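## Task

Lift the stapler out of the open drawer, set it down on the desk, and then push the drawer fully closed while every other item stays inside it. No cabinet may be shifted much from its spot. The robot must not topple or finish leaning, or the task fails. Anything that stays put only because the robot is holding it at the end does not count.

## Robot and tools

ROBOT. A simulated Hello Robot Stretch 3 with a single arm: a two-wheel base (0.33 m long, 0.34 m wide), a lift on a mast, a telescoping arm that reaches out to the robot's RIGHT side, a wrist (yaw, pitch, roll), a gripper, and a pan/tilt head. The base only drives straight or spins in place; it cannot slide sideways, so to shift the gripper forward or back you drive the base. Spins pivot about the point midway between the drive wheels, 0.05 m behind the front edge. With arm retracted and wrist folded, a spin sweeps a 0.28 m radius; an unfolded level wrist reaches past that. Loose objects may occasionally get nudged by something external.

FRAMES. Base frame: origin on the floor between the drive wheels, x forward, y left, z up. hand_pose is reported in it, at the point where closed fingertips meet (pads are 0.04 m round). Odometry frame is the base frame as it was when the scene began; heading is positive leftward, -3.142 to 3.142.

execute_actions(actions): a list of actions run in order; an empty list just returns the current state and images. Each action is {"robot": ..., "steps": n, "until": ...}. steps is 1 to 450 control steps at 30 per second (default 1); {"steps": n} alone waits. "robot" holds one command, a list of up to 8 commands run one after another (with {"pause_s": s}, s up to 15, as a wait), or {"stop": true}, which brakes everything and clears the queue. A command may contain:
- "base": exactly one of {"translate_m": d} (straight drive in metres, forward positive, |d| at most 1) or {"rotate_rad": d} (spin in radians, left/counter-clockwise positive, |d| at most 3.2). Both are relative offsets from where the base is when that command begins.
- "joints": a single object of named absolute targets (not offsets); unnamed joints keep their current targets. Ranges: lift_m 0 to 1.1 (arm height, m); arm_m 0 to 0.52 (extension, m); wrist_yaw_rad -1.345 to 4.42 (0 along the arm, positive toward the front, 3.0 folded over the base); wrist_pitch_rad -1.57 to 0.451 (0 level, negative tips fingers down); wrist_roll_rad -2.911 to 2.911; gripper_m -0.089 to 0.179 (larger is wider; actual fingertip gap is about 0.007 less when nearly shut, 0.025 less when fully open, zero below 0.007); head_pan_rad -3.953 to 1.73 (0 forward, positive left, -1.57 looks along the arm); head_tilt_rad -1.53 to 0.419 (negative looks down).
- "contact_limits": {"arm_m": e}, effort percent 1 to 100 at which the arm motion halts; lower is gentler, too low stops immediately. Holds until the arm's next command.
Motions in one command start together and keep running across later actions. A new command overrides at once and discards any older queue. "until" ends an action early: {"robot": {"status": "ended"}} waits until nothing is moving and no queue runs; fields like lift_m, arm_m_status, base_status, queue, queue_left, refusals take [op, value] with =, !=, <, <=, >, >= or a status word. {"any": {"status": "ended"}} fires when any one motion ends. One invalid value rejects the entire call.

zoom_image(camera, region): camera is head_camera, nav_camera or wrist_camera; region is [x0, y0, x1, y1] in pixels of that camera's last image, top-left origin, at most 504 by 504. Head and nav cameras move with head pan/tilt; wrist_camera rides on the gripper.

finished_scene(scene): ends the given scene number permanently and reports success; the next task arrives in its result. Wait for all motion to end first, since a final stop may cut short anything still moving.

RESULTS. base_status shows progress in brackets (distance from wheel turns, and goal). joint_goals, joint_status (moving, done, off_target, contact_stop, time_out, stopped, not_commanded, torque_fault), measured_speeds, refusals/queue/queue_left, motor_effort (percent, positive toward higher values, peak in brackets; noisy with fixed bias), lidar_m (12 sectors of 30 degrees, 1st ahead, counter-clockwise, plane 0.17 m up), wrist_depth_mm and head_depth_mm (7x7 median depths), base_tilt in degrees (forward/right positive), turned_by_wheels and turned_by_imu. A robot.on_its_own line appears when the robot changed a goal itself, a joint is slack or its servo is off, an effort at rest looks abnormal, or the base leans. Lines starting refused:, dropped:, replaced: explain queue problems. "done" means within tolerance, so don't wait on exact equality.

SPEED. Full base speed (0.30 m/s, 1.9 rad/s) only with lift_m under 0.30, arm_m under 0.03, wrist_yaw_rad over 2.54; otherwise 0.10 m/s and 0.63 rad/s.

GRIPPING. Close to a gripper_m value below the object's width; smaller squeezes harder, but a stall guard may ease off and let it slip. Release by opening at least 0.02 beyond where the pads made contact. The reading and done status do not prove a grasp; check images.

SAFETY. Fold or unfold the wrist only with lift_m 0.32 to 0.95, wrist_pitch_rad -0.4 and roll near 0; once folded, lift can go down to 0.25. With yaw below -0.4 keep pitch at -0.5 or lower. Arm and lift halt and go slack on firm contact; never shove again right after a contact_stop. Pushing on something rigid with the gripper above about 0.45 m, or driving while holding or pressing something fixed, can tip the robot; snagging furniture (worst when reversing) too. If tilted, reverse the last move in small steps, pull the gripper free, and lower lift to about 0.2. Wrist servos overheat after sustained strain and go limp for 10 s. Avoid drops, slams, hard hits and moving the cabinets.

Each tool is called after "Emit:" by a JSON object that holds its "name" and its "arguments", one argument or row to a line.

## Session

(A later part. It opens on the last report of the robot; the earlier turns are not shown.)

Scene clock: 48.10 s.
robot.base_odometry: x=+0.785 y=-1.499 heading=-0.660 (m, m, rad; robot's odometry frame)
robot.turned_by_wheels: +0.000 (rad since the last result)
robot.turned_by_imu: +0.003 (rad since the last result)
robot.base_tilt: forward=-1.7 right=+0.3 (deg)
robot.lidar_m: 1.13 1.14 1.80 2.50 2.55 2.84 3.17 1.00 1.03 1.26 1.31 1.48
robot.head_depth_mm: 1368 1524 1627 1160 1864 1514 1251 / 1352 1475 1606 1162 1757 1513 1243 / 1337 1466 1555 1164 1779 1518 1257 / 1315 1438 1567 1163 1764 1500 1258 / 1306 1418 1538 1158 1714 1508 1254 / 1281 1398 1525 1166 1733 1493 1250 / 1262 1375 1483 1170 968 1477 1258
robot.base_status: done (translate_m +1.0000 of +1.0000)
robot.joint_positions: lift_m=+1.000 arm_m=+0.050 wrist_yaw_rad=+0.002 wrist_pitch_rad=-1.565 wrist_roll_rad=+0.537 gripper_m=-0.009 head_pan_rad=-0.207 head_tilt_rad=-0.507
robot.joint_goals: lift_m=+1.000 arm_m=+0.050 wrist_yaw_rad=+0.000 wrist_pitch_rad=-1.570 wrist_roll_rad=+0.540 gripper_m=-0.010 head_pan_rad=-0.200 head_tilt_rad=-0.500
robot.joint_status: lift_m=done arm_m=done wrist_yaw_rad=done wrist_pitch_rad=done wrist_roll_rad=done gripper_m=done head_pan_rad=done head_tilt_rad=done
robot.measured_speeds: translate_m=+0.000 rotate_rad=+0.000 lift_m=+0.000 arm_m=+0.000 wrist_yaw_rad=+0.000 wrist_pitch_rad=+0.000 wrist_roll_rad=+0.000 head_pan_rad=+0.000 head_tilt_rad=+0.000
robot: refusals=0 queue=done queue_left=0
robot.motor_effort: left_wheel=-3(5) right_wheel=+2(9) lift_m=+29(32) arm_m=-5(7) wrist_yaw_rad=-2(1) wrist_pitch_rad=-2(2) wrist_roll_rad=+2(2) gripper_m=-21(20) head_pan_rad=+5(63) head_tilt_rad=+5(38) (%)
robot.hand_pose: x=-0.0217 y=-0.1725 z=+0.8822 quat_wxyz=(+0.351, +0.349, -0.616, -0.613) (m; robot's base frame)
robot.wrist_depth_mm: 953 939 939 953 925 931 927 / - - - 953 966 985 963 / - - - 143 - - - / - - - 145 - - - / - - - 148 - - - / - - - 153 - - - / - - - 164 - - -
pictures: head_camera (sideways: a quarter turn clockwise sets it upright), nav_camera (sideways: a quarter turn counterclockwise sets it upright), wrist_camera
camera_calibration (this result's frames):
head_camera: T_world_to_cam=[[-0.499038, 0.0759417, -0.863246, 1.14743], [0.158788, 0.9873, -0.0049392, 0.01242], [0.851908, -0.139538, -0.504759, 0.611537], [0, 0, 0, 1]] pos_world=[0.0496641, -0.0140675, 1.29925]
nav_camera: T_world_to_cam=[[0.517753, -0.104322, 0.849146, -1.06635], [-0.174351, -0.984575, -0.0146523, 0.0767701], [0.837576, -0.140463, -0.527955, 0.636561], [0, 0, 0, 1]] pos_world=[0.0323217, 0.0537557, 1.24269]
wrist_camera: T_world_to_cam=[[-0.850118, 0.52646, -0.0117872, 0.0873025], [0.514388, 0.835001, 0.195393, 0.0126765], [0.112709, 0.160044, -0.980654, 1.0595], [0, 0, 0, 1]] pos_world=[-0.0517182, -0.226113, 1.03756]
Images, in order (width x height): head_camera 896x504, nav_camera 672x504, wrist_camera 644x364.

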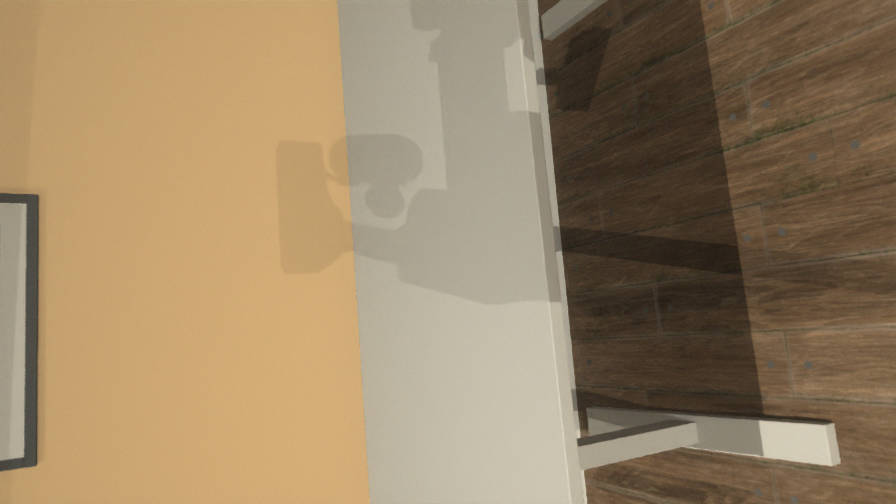

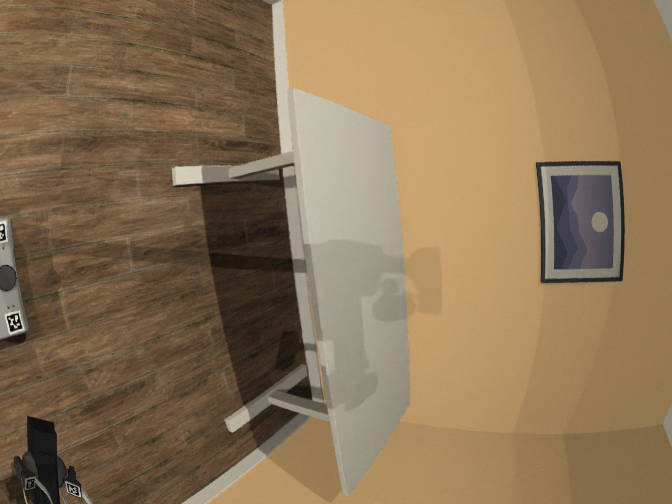

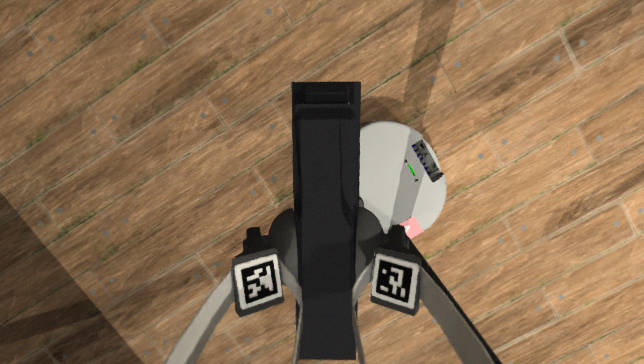

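Emit:
{"name": "execute_actions", "arguments": {
  "actions": [
    {"robot":[{"base":{"translate_m":0.28}},{"base":{"rotate_rad":1.57},"joints":{"arm_m":0.5,"head_pan_rad":-1.6,"head_tilt_rad":-0.8}},{"joints":{"lift_m":0.89}}],"steps":450,"until":{"robot":{"status":"ended"}}}
  ]
}}

Scene clock: 58.10 s.
robot.base_odometry: x=+1.006 y=-1.670 heading=+0.910 (m, m, rad; robot's odometry frame)
robot.turned_by_wheels: +1.570 (rad since the last result)
robot.turned_by_imu: +1.602 (rad since the last result)
robot.base_tilt: forward=-1.6 right=+0.2 (deg)
robot.lidar_m: 2.50 2.59 2.87 3.45 1.27 1.31 1.26 1.27 1.35 1.30 0.86 1.68
robot.head_depth_mm: 1090 1200 - 778 1434 1262 1110 / 1072 - 953 782 1444 1272 1116 / 1081 - 946 763 1444 1273 1110 / 1105 1212 949 768 1447 1293 1117 / 1115 1223 979 791 1419 1273 1122 / 1115 1230 990 792 1463 1279 1126 / 1121 1280 997 796 1458 1292 1117
robot.base_status: done (rotate_rad +1.5699 of +1.5700)
robot.joint_positions: lift_m=+0.890 arm_m=+0.500 wrist_yaw_rad=+0.002 wrist_pitch_rad=-1.566 wrist_roll_rad=+0.537 gripper_m=-0.009 head_pan_rad=-1.593 head_tilt_rad=-0.790
robot.joint_goals: lift_m=+0.890 arm_m=+0.500 wrist_yaw_rad=+0.000 wrist_pitch_rad=-1.570 wrist_roll_rad=+0.540 gripper_m=-0.010 head_pan_rad=-1.600 head_tilt_rad=-0.800
robot.joint_status: lift_m=done arm_m=done wrist_yaw_rad=done wrist_pitch_rad=done wrist_roll_rad=done gripper_m=done head_pan_rad=done head_tilt_rad=done
robot.measured_speeds: translate_m=+0.000 rotate_rad=+0.000 lift_m=+0.000 arm_m=+0.000 wrist_yaw_rad=+0.000 wrist_pitch_rad=+0.000 wrist_roll_rad=+0.000 head_pan_rad=+0.000 head_tilt_rad=+0.000
robot: refusals=0 queue=done queue_left=0
robot.motor_effort: left_wheel=-2(9) right_wheel=+2(7) lift_m=+23(28) arm_m=+5(4) wrist_yaw_rad=-1(0) wrist_pitch_rad=-2(2) wrist_roll_rad=+2(1) gripper_m=-21(21) head_pan_rad=-5(62) head_tilt_rad=-6(38) (%)
robot.hand_pose: x=-0.0217 y=-0.6216 z=+0.7724 quat_wxyz=(+0.351, +0.349, -0.616, -0.613) (m; robot's base frame)
robot.wrist_depth_mm: 195 194 193 194 193 193 191 / 200 200 198 197 197 197 197 / 205 205 204 144 204 202 201 / 212 210 209 145 209 208 207 / 218 216 215 148 213 215 214 / 224 224 221 152 220 221 948 / 232 231 230 164 228 225 -
pictures: head_camera (sideways: a quarter turn clockwise sets it upright), nav_camera (sideways: a quarter turn counterclockwise sets it upright), wrist_camera
camera_calibration (this result's frames):
head_camera: T_world_to_cam=[[-0.0119863, 0.725512, -0.688105, 0.916155], [0.99966, 0.0246308, 0.0085565, -0.0102785], [0.0231564, -0.687768, -0.725561, 0.903824], [0, 0, 0, 1]] pos_world=[0.000326963, -0.0428065, 1.28628]
nav_camera: T_world_to_cam=[[-0.012366, -0.744221, 0.667819, -0.826766], [-0.999728, -0.00398887, -0.0229572, 0.0926099], [0.019749, -0.667922, -0.743969, 0.92254], [0, 0, 0, 1]] pos_world=[0.0641417, 0.00125801, 1.2406]
wrist_camera: T_world_to_cam=[[-0.849913, 0.526793, -0.0117523, 0.322632], [0.514714, 0.834786, 0.19545, 0.408948], [0.112772, 0.160066, -0.980643, 1.02377], [0, 0, 0, 1]] pos_world=[-0.0517358, -0.675216, 0.927819]
Images, in order (width x height): head_camera 896x504, nav_camera 672x504, wrist_camera 644x364.

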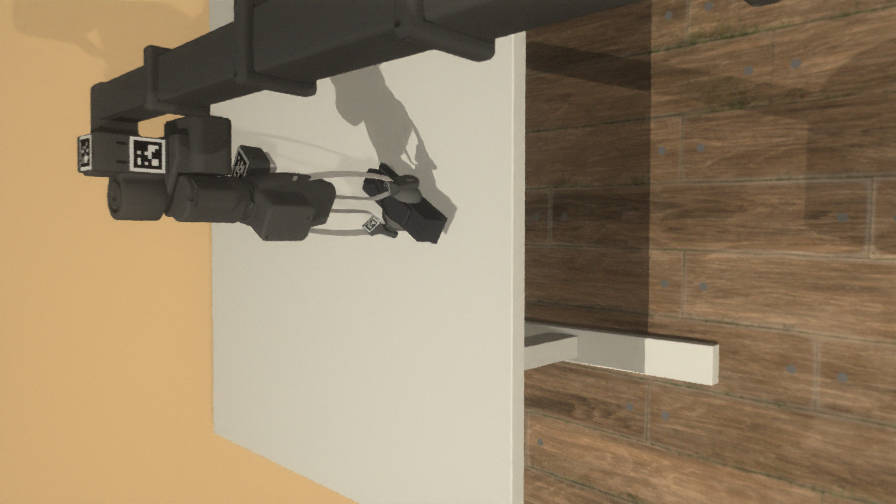

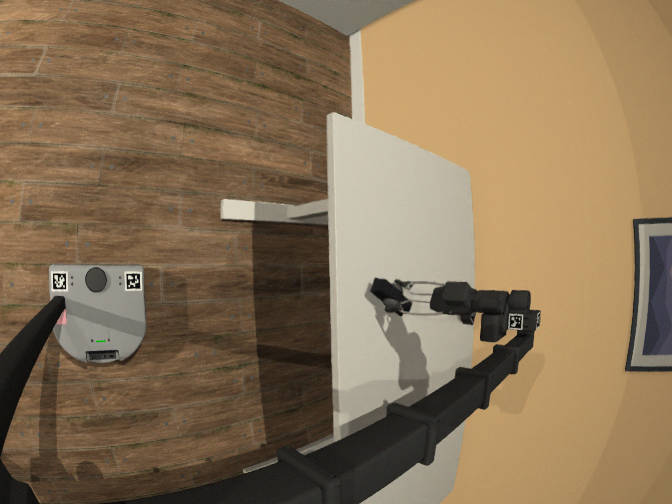

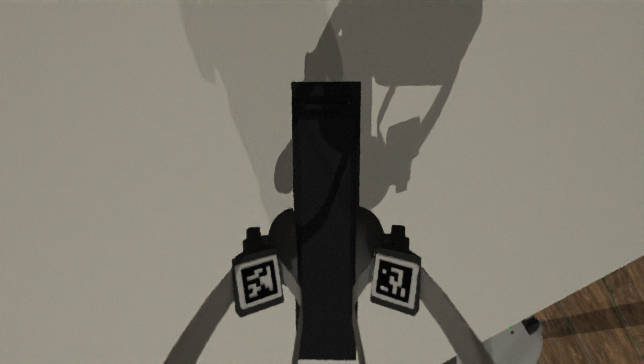

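Emit:
{"name": "execute_actions", "arguments": {
  "actions": [
    {"robot":[{"joints":{"lift_m":0.866}},{"joints":{"gripper_m":0.08}},{"joints":{"lift_m":0.95}},{"joints":{"arm_m":0.0},"base":{"translate_m":0.1}},{"base":{"rotate_rad":-1.57},"joints":{"head_pan_rad":-0.2,"gripper_m":0.0}}],"steps":450,"until":{"robot":{"status":"ended"}}}
  ]
}}

Emit:
{"name": "execute_actions", "arguments": {
  "actions": [
    {"robot":[{"base":{"translate_m":-1.0},"joints":{"wrist_pitch_rad":0,"wrist_roll_rad":0,"lift_m":0.45,"head_pan_rad":-1.6,"head_tilt_rad":-0.9}},{"base":{"translate_m":-0.25}}],"steps":450,"until":{"robot":{"status":"ended"}}}
  ]
}}

Scene clock: 70.37 s.
robot.base_odometry: x=+1.068 y=-1.591 heading=-0.660 (m, m, rad; robot's odometry frame)
robot.turned_by_wheels: -1.570 (rad since the last result)
robot.turned_by_imu: -1.599 (rad since the last result)
robot.base_tilt: forward=-1.5 right=+0.2 (deg)
robot.lidar_m: 0.84 1.35 1.58 2.40 2.48 2.70 3.45 1.28 1.42 1.36 1.34 1.35
robot.head_depth_mm: 1163 1259 971 801 1468 1263 1102 / 1151 1241 977 784 1485 1265 1111 / 1131 1236 977 783 1484 1276 1114 / 1119 1228 983 767 1457 1271 1119 / 1096 1205 988 789 1448 1280 1117 / 1086 1205 992 794 1393 1267 1119 / 1062 1190 989 798 1392 1286 1121
robot.base_status: done (rotate_rad -1.5699 of -1.5700)
robot.joint_positions: lift_m=+0.950 arm_m=+0.002 wrist_yaw_rad=+0.002 wrist_pitch_rad=-1.566 wrist_roll_rad=+0.537 gripper_m=+0.000 head_pan_rad=-0.207 head_tilt_rad=-0.790
robot.joint_goals: lift_m=+0.950 arm_m=+0.000 wrist_yaw_rad=+0.000 wrist_pitch_rad=-1.570 wrist_roll_rad=+0.540 gripper_m=+0.000 head_pan_rad=-0.200 head_tilt_rad=-0.800
robot.joint_status: lift_m=done arm_m=done wrist_yaw_rad=done wrist_pitch_rad=done wrist_roll_rad=done gripper_m=done head_pan_rad=done head_tilt_rad=done
robot.measured_speeds: translate_m=+0.000 rotate_rad=+0.000 lift_m=+0.000 arm_m=+0.000 wrist_yaw_rad=+0.000 wrist_pitch_rad=+0.000 wrist_roll_rad=+0.000 head_pan_rad=+0.000 head_tilt_rad=+0.000
robot: refusals=0 queue=done queue_left=0
robot.motor_effort: left_wheel=+2(9) right_wheel=-3(8) lift_m=+29(29) arm_m=-5(4) wrist_yaw_rad=-2(1) wrist_pitch_rad=-2(2) wrist_roll_rad=+1(1) gripper_m=-3(87) head_pan_rad=+5(62) head_tilt_rad=-5(6) (%)
robot.hand_pose: x=-0.0217 y=-0.1241 z=+0.8322 quat_wxyz=(+0.351, +0.349, -0.616, -0.613) (m; robot's base frame)
robot.wrist_depth_mm: 911 899 894 906 900 881 895 / 928 925 912 937 918 915 908 / 952 964 942 940 931 938 952 / - - - - - 954 954 / - - - - - - - / - - - - - - - / - - - - - - -
pictures: head_camera (sideways: a quarter turn clockwise sets it upright), nav_camera (sideways: a quarter turn counterclockwise sets it upright), wrist_camera
camera_calibration (this result's frames):
head_camera: T_world_to_cam=[[-0.715381, 0.121414, -0.688105, 0.920445], [0.159315, 0.987191, 0.0085565, -0.00515241], [0.68033, -0.103504, -0.725561, 0.899816], [0, 0, 0, 1]] pos_world=[0.047119, -0.0135338, 1.28628]
nav_camera: T_world_to_cam=[[0.729301, -0.148787, 0.667819, -0.83129], [-0.179619, -0.983468, -0.0229572, 0.0876072], [0.660195, -0.10321, -0.743969, 0.918634], [0, 0, 0, 1]] pos_world=[0.0155192, 0.0572861, 1.2406]
wrist_camera: T_world_to_cam=[[-0.849912, 0.526795, -0.0117144, 0.0612135], [0.514716, 0.834772, 0.19551, -0.0181112], [0.112772, 0.160136, -0.980632, 1.00276], [0, 0, 0, 1]] pos_world=[-0.0517359, -0.177707, 0.9876]
Images, in order (width x height): head_camera 896x504, nav_camera 672x504, wrist_camera 644x364.

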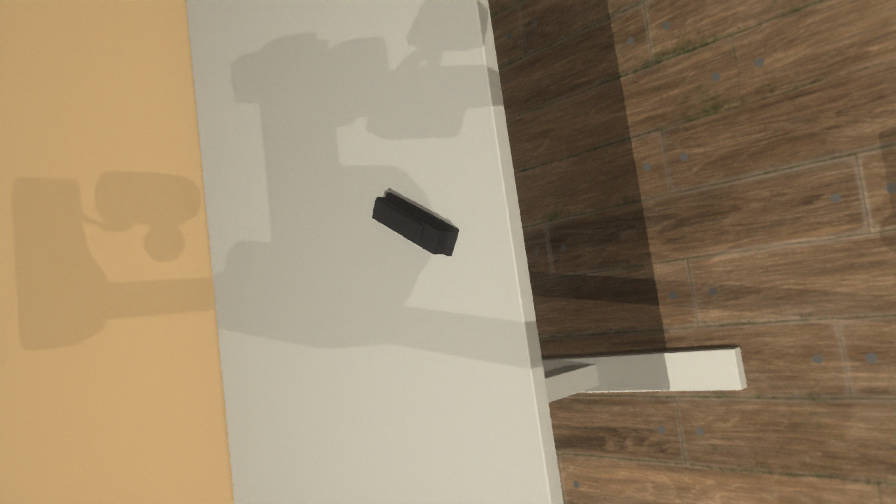

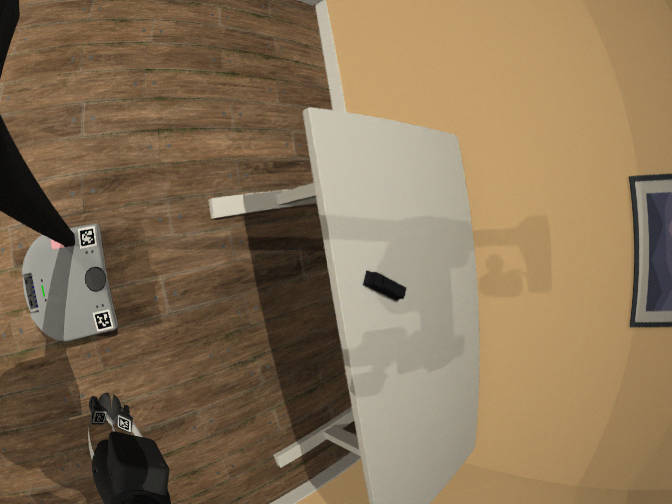

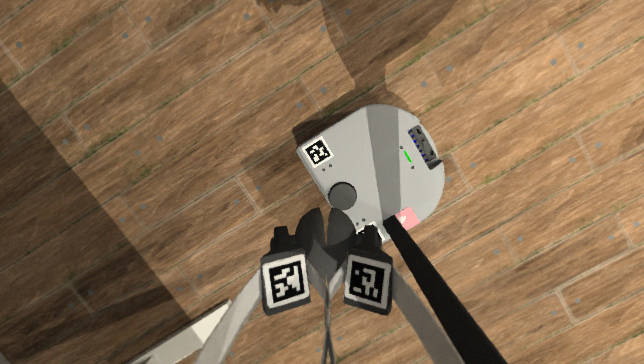

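Scene clock: 84.87 s.
robot.base_odometry: x=+0.080 y=-0.825 heading=-0.660 (m, m, rad; robot's odometry frame)
robot.turned_by_wheels: +0.000 (rad since the last result)
robot.turned_by_imu: -0.001 (rad since the last result)
robot.base_tilt: forward=-1.7 right=+0.2 (deg)
robot.lidar_m: 2.08 2.37 2.48 2.37 2.00 2.29 2.21 1.97 1.43 0.78 0.81 1.93
robot.head_depth_mm: 1194 1397 1689 1608 1378 1218 1082 / 1203 1364 1596 1587 1361 1217 - / 1200 1190 1057 962 1337 1246 - / 1210 1207 1058 971 1340 1230 1115 / 1214 1205 1043 970 1349 1242 1100 / 1207 1417 1662 1607 1378 1235 1101 / 1214 1426 1733 1630 1413 1237 1106
robot.base_status: done (translate_m -0.2500 of -0.2500)
robot.joint_positions: lift_m=+0.450 arm_m=+0.002 wrist_yaw_rad=+0.002 wrist_pitch_rad=-0.021 wrist_roll_rad=+0.004 gripper_m=+0.000 head_pan_rad=-1.593 head_tilt_rad=-0.889
robot.joint_goals: lift_m=+0.450 arm_m=+0.000 wrist_yaw_rad=+0.000 wrist_pitch_rad=+0.000 wrist_roll_rad=+0.000 gripper_m=+0.000 head_pan_rad=-1.600 head_tilt_rad=-0.900
robot.joint_status: lift_m=done arm_m=done wrist_yaw_rad=done wrist_pitch_rad=done wrist_roll_rad=done gripper_m=done head_pan_rad=done head_tilt_rad=done
robot.measured_speeds: translate_m=+0.000 rotate_rad=+0.000 lift_m=+0.000 arm_m=+0.000 wrist_yaw_rad=+0.000 wrist_pitch_rad=+0.000 wrist_roll_rad=+0.000 head_pan_rad=+0.000 head_tilt_rad=+0.000
robot: refusals=0 queue=done queue_left=0
robot.motor_effort: left_wheel=+2(4) right_wheel=-2(7) lift_m=+23(23) arm_m=-5(5) wrist_yaw_rad=-2(1) wrist_pitch_rad=+7(7) wrist_roll_rad=-2(3) gripper_m=-3(3) head_pan_rad=-5(62) head_tilt_rad=-7(22) (%)
robot.hand_pose: x=-0.0210 y=-0.4027 z=+0.5592 quat_wxyz=(+0.706, +0.008, -0.708, -0.007) (m; robot's base frame)
robot.wrist_depth_mm: - - - - - - - / - - - - - - - / 237 235 233 232 230 232 - / 240 240 238 238 237 237 - / 248 248 246 243 245 247 - / - - 577 - - - - / 947 924 595 591 598 880 878
pictures: head_camera (sideways: a quarter turn clockwise sets it upright), nav_camera (sideways: a quarter turn counterclockwise sets it upright), wrist_camera
camera_calibration (this result's frames):
head_camera: T_world_to_cam=[[-0.0107353, 0.789524, -0.613626, 0.819101], [0.99963, 0.0238025, 0.0131371, -0.0162404], [0.0249778, -0.613258, -0.789487, 0.986942], [0, 0, 0, 1]] pos_world=[0.000375994, -0.0410627, 1.28201]
nav_camera: T_world_to_cam=[[-0.0135661, -0.806155, 0.591549, -0.727383], [-0.999675, -0.00184719, -0.0254431, 0.0958429], [0.0216038, -0.591702, -0.805867, 1.00301], [0, 0, 0, 1]] pos_world=[0.064275, 0.00727935, 1.24102]
wrist_camera: T_world_to_cam=[[-0.999668, -0.0110852, -0.0232805, -0.0079826], [0.0202502, 0.221406, -0.974971, 0.664648], [0.0159622, -0.975119, -0.221108, -0.104332], [0, 0, 0, 1]] pos_world=[-0.0197739, -0.248982, 0.624758]
Images, in order (width x height): head_camera 896x504, nav_camera 672x504, wrist_camera 644x364.

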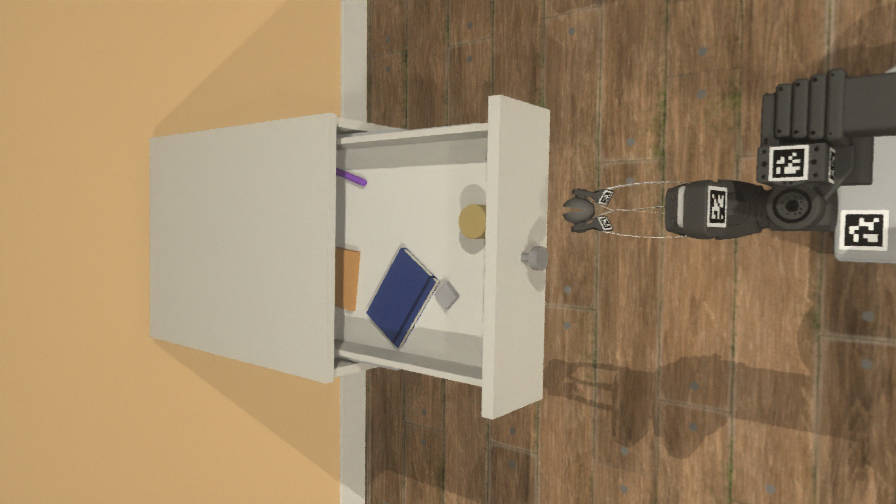

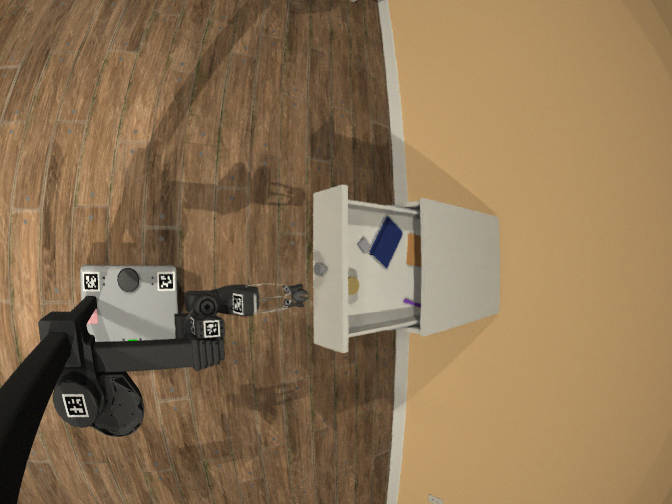

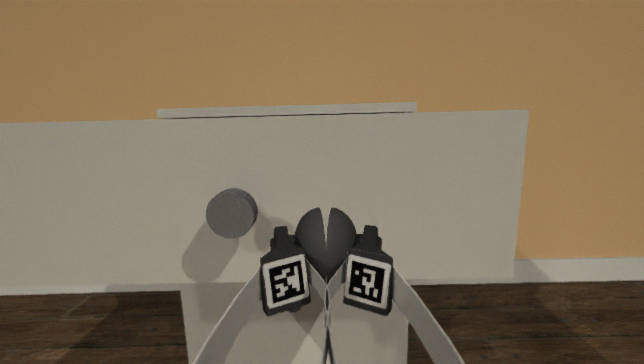

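Tip at ~0.423; closed face at ~0.78 → arm ≈0.36.

Emit:
{"name": "execute_actions", "arguments": {
  "actions": [
    {"robot":[{"joints":{"arm_m":0.33},"contact_limits":{"arm_m":25}},{"joints":{"arm_m":0.375},"contact_limits":{"arm_m":20}}],"steps":450,"until":{"robot":{"status":"ended"}}}
  ]
}}

Emit:
{"name": "execute_actions", "arguments": {
  "actions": [
    {"robot":{"joints":{"arm_m":0.28}},"steps":450,"until":{"robot":{"status":"ended"}}}
  ]
}}

Scene clock: 89.43 s.
robot.base_odometry: x=+0.080 y=-0.825 heading=-0.660 (m, m, rad; robot's odometry frame)
robot.turned_by_wheels: +0.000 (rad since the last result)
robot.turned_by_imu: +0.000 (rad since the last result)
robot.base_tilt: forward=-1.6 right=+0.2 (deg)
robot.lidar_m: 2.08 2.36 2.49 2.38 2.00 2.29 2.21 1.96 1.43 0.78 0.81 1.94
robot.head_depth_mm: 1196 1393 1671 1618 1389 1221 1089 / 1190 1378 1589 1606 1392 1246 - / 1197 1195 1006 1108 1398 1220 1122 / 1198 1194 1012 1199 1395 1229 1113 / 1199 1211 1022 1202 1397 1234 1100 / 1217 1418 1672 1631 1408 1229 1099 / 1210 1434 1723 1631 1406 1243 1105
robot.base_status: done (translate_m -0.2500 of -0.2500)
robot.joint_positions: lift_m=+0.450 arm_m=+0.367 wrist_yaw_rad=-0.001 wrist_pitch_rad=-0.021 wrist_roll_rad=+0.004 gripper_m=+0.000 head_pan_rad=-1.593 head_tilt_rad=-0.891
robot.joint_goals: lift_m=+0.450 arm_m=+0.367 wrist_yaw_rad=+0.000 wrist_pitch_rad=+0.000 wrist_roll_rad=+0.000 gripper_m=+0.000 head_pan_rad=-1.600 head_tilt_rad=-0.900
robot.joint_status: lift_m=done arm_m=contact_stop wrist_yaw_rad=done wrist_pitch_rad=done wrist_roll_rad=done gripper_m=done head_pan_rad=done head_tilt_rad=done
robot.measured_speeds: translate_m=+0.000 rotate_rad=+0.001 lift_m=+0.000 arm_m=-0.008 wrist_yaw_rad=+0.030 wrist_pitch_rad=+0.024 wrist_roll_rad=+0.000 head_pan_rad=+0.000 head_tilt_rad=+0.000
robot: refusals=0 queue=dropped queue_left=0
robot.on_its_own: arm_m is slack since a contact_stop, until your next command for it (your +0.375 is given up)
robot.motor_effort: left_wheel=-1(4) right_wheel=+0(4) lift_m=+23(23) arm_m=+6(22) wrist_yaw_rad=+1(4) wrist_pitch_rad=+7(8) wrist_roll_rad=-2(2) gripper_m=-4(4) head_pan_rad=-5(5) head_tilt_rad=-5(7) (%)
robot.contact_limits: arm_m 20 (drawing in: default 25, maximum 41; extending or still: default 34, maximum 55)
robot.hand_pose: x=-0.0218 y=-0.7675 z=+0.5594 quat_wxyz=(+0.706, +0.007, -0.708, -0.008) (m; robot's base frame)
robot.wrist_depth_mm: 690 695 689 701 701 691 697 / 706 702 713 170 168 168 703 / 175 173 172 173 173 170 173 / 180 179 178 178 177 176 754 / 186 184 181 182 182 182 792 / 191 191 191 - 188 187 813 / 199 199 197 196 196 196 834
pictures: head_camera (sideways: a quarter turn clockwise sets it upright), nav_camera (sideways: a quarter turn counterclockwise sets it upright), wrist_camera
camera_calibration (this result's frames):
head_camera: T_world_to_cam=[[-0.0104732, 0.790874, -0.61189, 0.816837], [0.999637, 0.0234801, 0.0132382, -0.0163721], [0.024837, -0.611529, -0.790832, 0.988691], [0, 0, 0, 1]] pos_world=[0.00036493, -0.0410173, 1.28192]
nav_camera: T_world_to_cam=[[-0.013832, -0.807449, 0.589775, -0.72507], [-0.999674, -0.00149781, -0.025496, 0.0959117], [0.0214701, -0.589936, -0.807165, 1.0047], [0, 0, 0, 1]] pos_world=[0.0642802, 0.00739605, 1.24103]
wrist_camera: T_world_to_cam=[[-0.999702, -0.00812567, -0.0230132, -0.0106637], [0.0206531, 0.220729, -0.975117, 0.745164], [0.0130031, -0.975301, -0.220495, -0.460574], [0, 0, 0, 1]] pos_world=[-0.0200616, -0.613765, 0.624822]
Images, in order (width x height): head_camera 896x504, nav_camera 672x504, wrist_camera 644x364.

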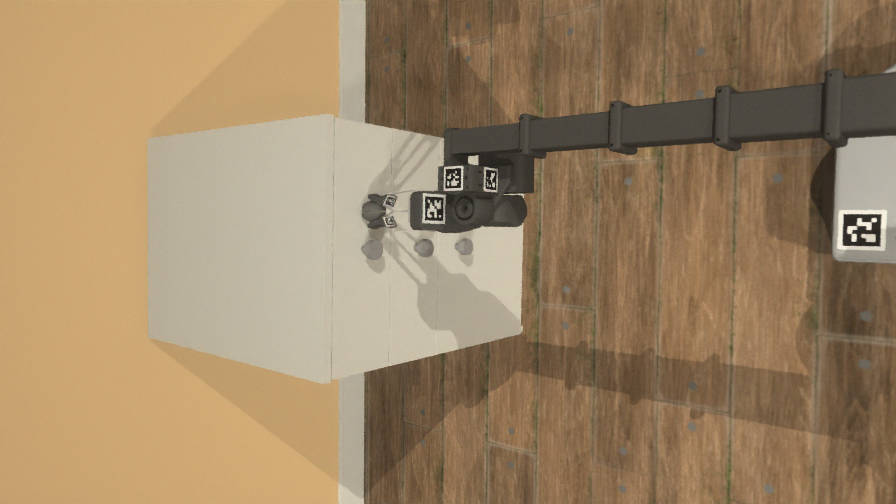

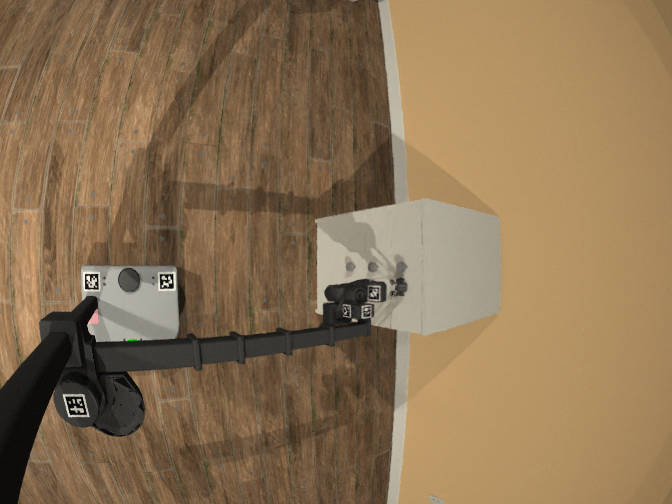

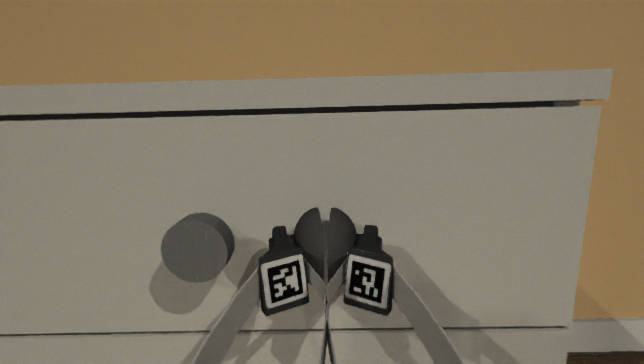

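Scene clock: 91.13 s.
robot.base_odometry: x=+0.080 y=-0.825 heading=-0.660 (m, m, rad; robot's odometry frame)
robot.turned_by_wheels: +0.000 (rad since the last result)
robot.turned_by_imu: +0.000 (rad since the last result)
robot.base_tilt: forward=-1.7 right=+0.3 (deg)
robot.lidar_m: 2.08 2.35 2.48 2.37 2.00 2.29 2.21 1.96 1.43 0.78 0.81 1.93
robot.head_depth_mm: 1188 1390 1681 1600 1383 1219 1089 / 1189 1354 1589 1595 1384 1219 - / 1205 1196 1004 1151 1350 1220 1118 / 1199 1201 1012 1202 1399 1230 1117 / 1211 1206 1018 1213 1408 1235 1091 / 1219 1425 1675 1648 1408 1240 1097 / 1218 1428 1718 1622 1415 1247 1107
robot.base_status: done (translate_m -0.2500 of -0.2500)
robot.joint_positions: lift_m=+0.450 arm_m=+0.280 wrist_yaw_rad=+0.001 wrist_pitch_rad=-0.019 wrist_roll_rad=+0.004 gripper_m=+0.000 head_pan_rad=-1.593 head_tilt_rad=-0.891
robot.joint_goals: lift_m=+0.450 arm_m=+0.280 wrist_yaw_rad=+0.000 wrist_pitch_rad=+0.000 wrist_roll_rad=+0.000 gripper_m=+0.000 head_pan_rad=-1.600 head_tilt_rad=-0.900
robot.joint_status: lift_m=done arm_m=done wrist_yaw_rad=done wrist_pitch_rad=done wrist_roll_rad=done gripper_m=done head_pan_rad=done head_tilt_rad=done
robot.measured_speeds: translate_m=+0.000 rotate_rad=+0.000 lift_m=+0.000 arm_m=+0.000 wrist_yaw_rad=+0.000 wrist_pitch_rad=+0.000 wrist_roll_rad=+0.000 head_pan_rad=+0.000 head_tilt_rad=+0.000
robot: refusals=0 queue=done queue_left=0
robot.motor_effort: left_wheel=+2(2) right_wheel=-2(2) lift_m=+22(23) arm_m=-5(5) wrist_yaw_rad=-1(2) wrist_pitch_rad=+7(6) wrist_roll_rad=-2(2) gripper_m=-3(3) head_pan_rad=-4(5) head_tilt_rad=-6(5) (%)
robot.hand_pose: x=-0.0212 y=-0.6812 z=+0.5599 quat_wxyz=(+0.706, +0.007, -0.708, -0.007) (m; robot's base frame)
robot.wrist_depth_mm: 778 771 763 773 767 768 771 / 791 789 791 783 792 785 794 / 263 259 258 256 257 810 812 / 268 268 264 264 263 842 849 / 277 275 275 270 271 866 888 / 287 287 284 - 281 895 899 / 299 297 292 291 291 861 896
pictures: head_camera (sideways: a quarter turn clockwise sets it upright), nav_camera (sideways: a quarter turn counterclockwise sets it upright), wrist_camera
camera_calibration (this result's frames):
head_camera: T_world_to_cam=[[-0.0104748, 0.790874, -0.61189, 0.816837], [0.999637, 0.0234821, 0.0132382, -0.0163721], [0.0248382, -0.611529, -0.790832, 0.988691], [0, 0, 0, 1]] pos_world=[0.000365013, -0.0410173, 1.28192]
nav_camera: T_world_to_cam=[[-0.0138304, -0.807449, 0.589775, -0.72507], [-0.999674, -0.00149984, -0.025496, 0.0959117], [0.0214713, -0.589935, -0.807165, 1.0047], [0, 0, 0, 1]] pos_world=[0.0642802, 0.00739617, 1.24103]
wrist_camera: T_world_to_cam=[[-0.999679, -0.0106824, -0.0229723, -0.0110722], [0.0200803, 0.218787, -0.975566, 0.725517], [0.0154474, -0.975714, -0.218502, -0.377594], [0, 0, 0, 1]] pos_world=[-0.0198044, -0.527276, 0.625031]
Images, in order (width x height): head_camera 896x504, nav_camera 672x504, wrist_camera 644x364.

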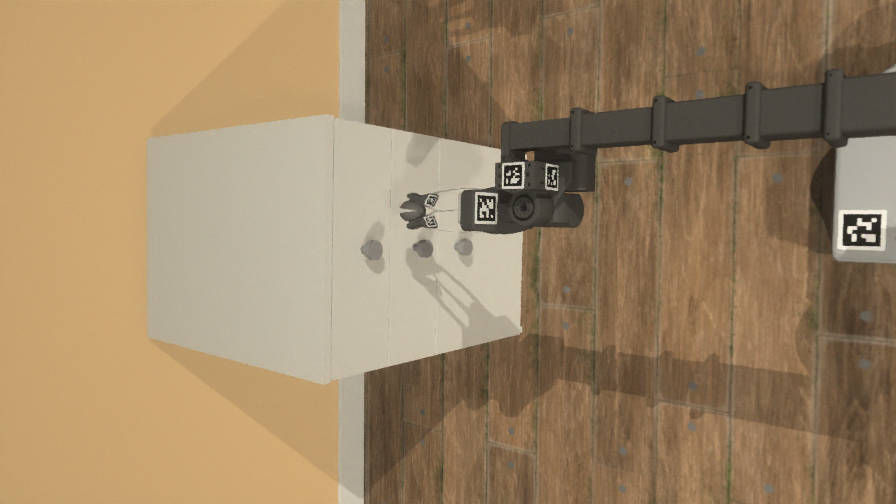

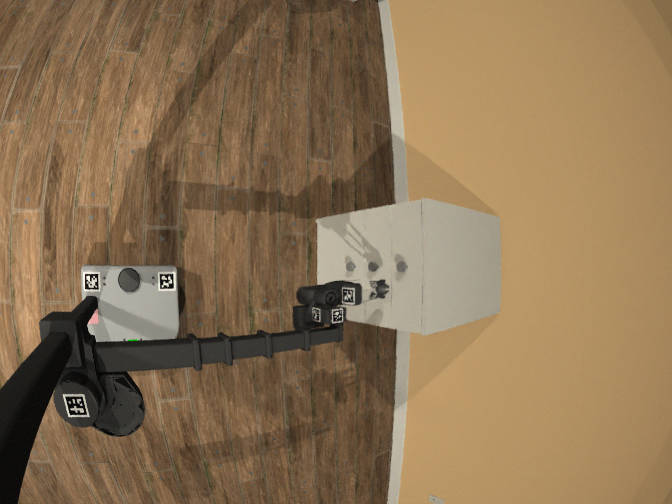

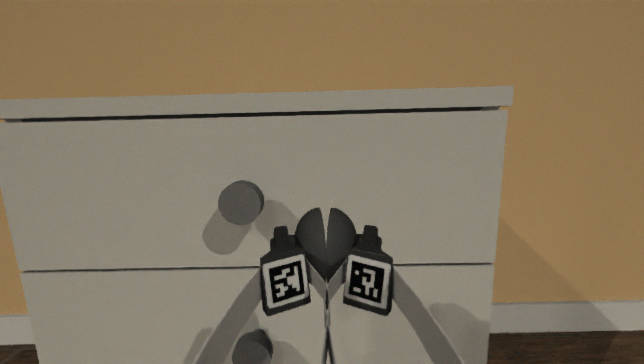

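Emit:
{"name": "finished_scene", "arguments": {
  "scene": 1
}}

The scene is finished: the task was done.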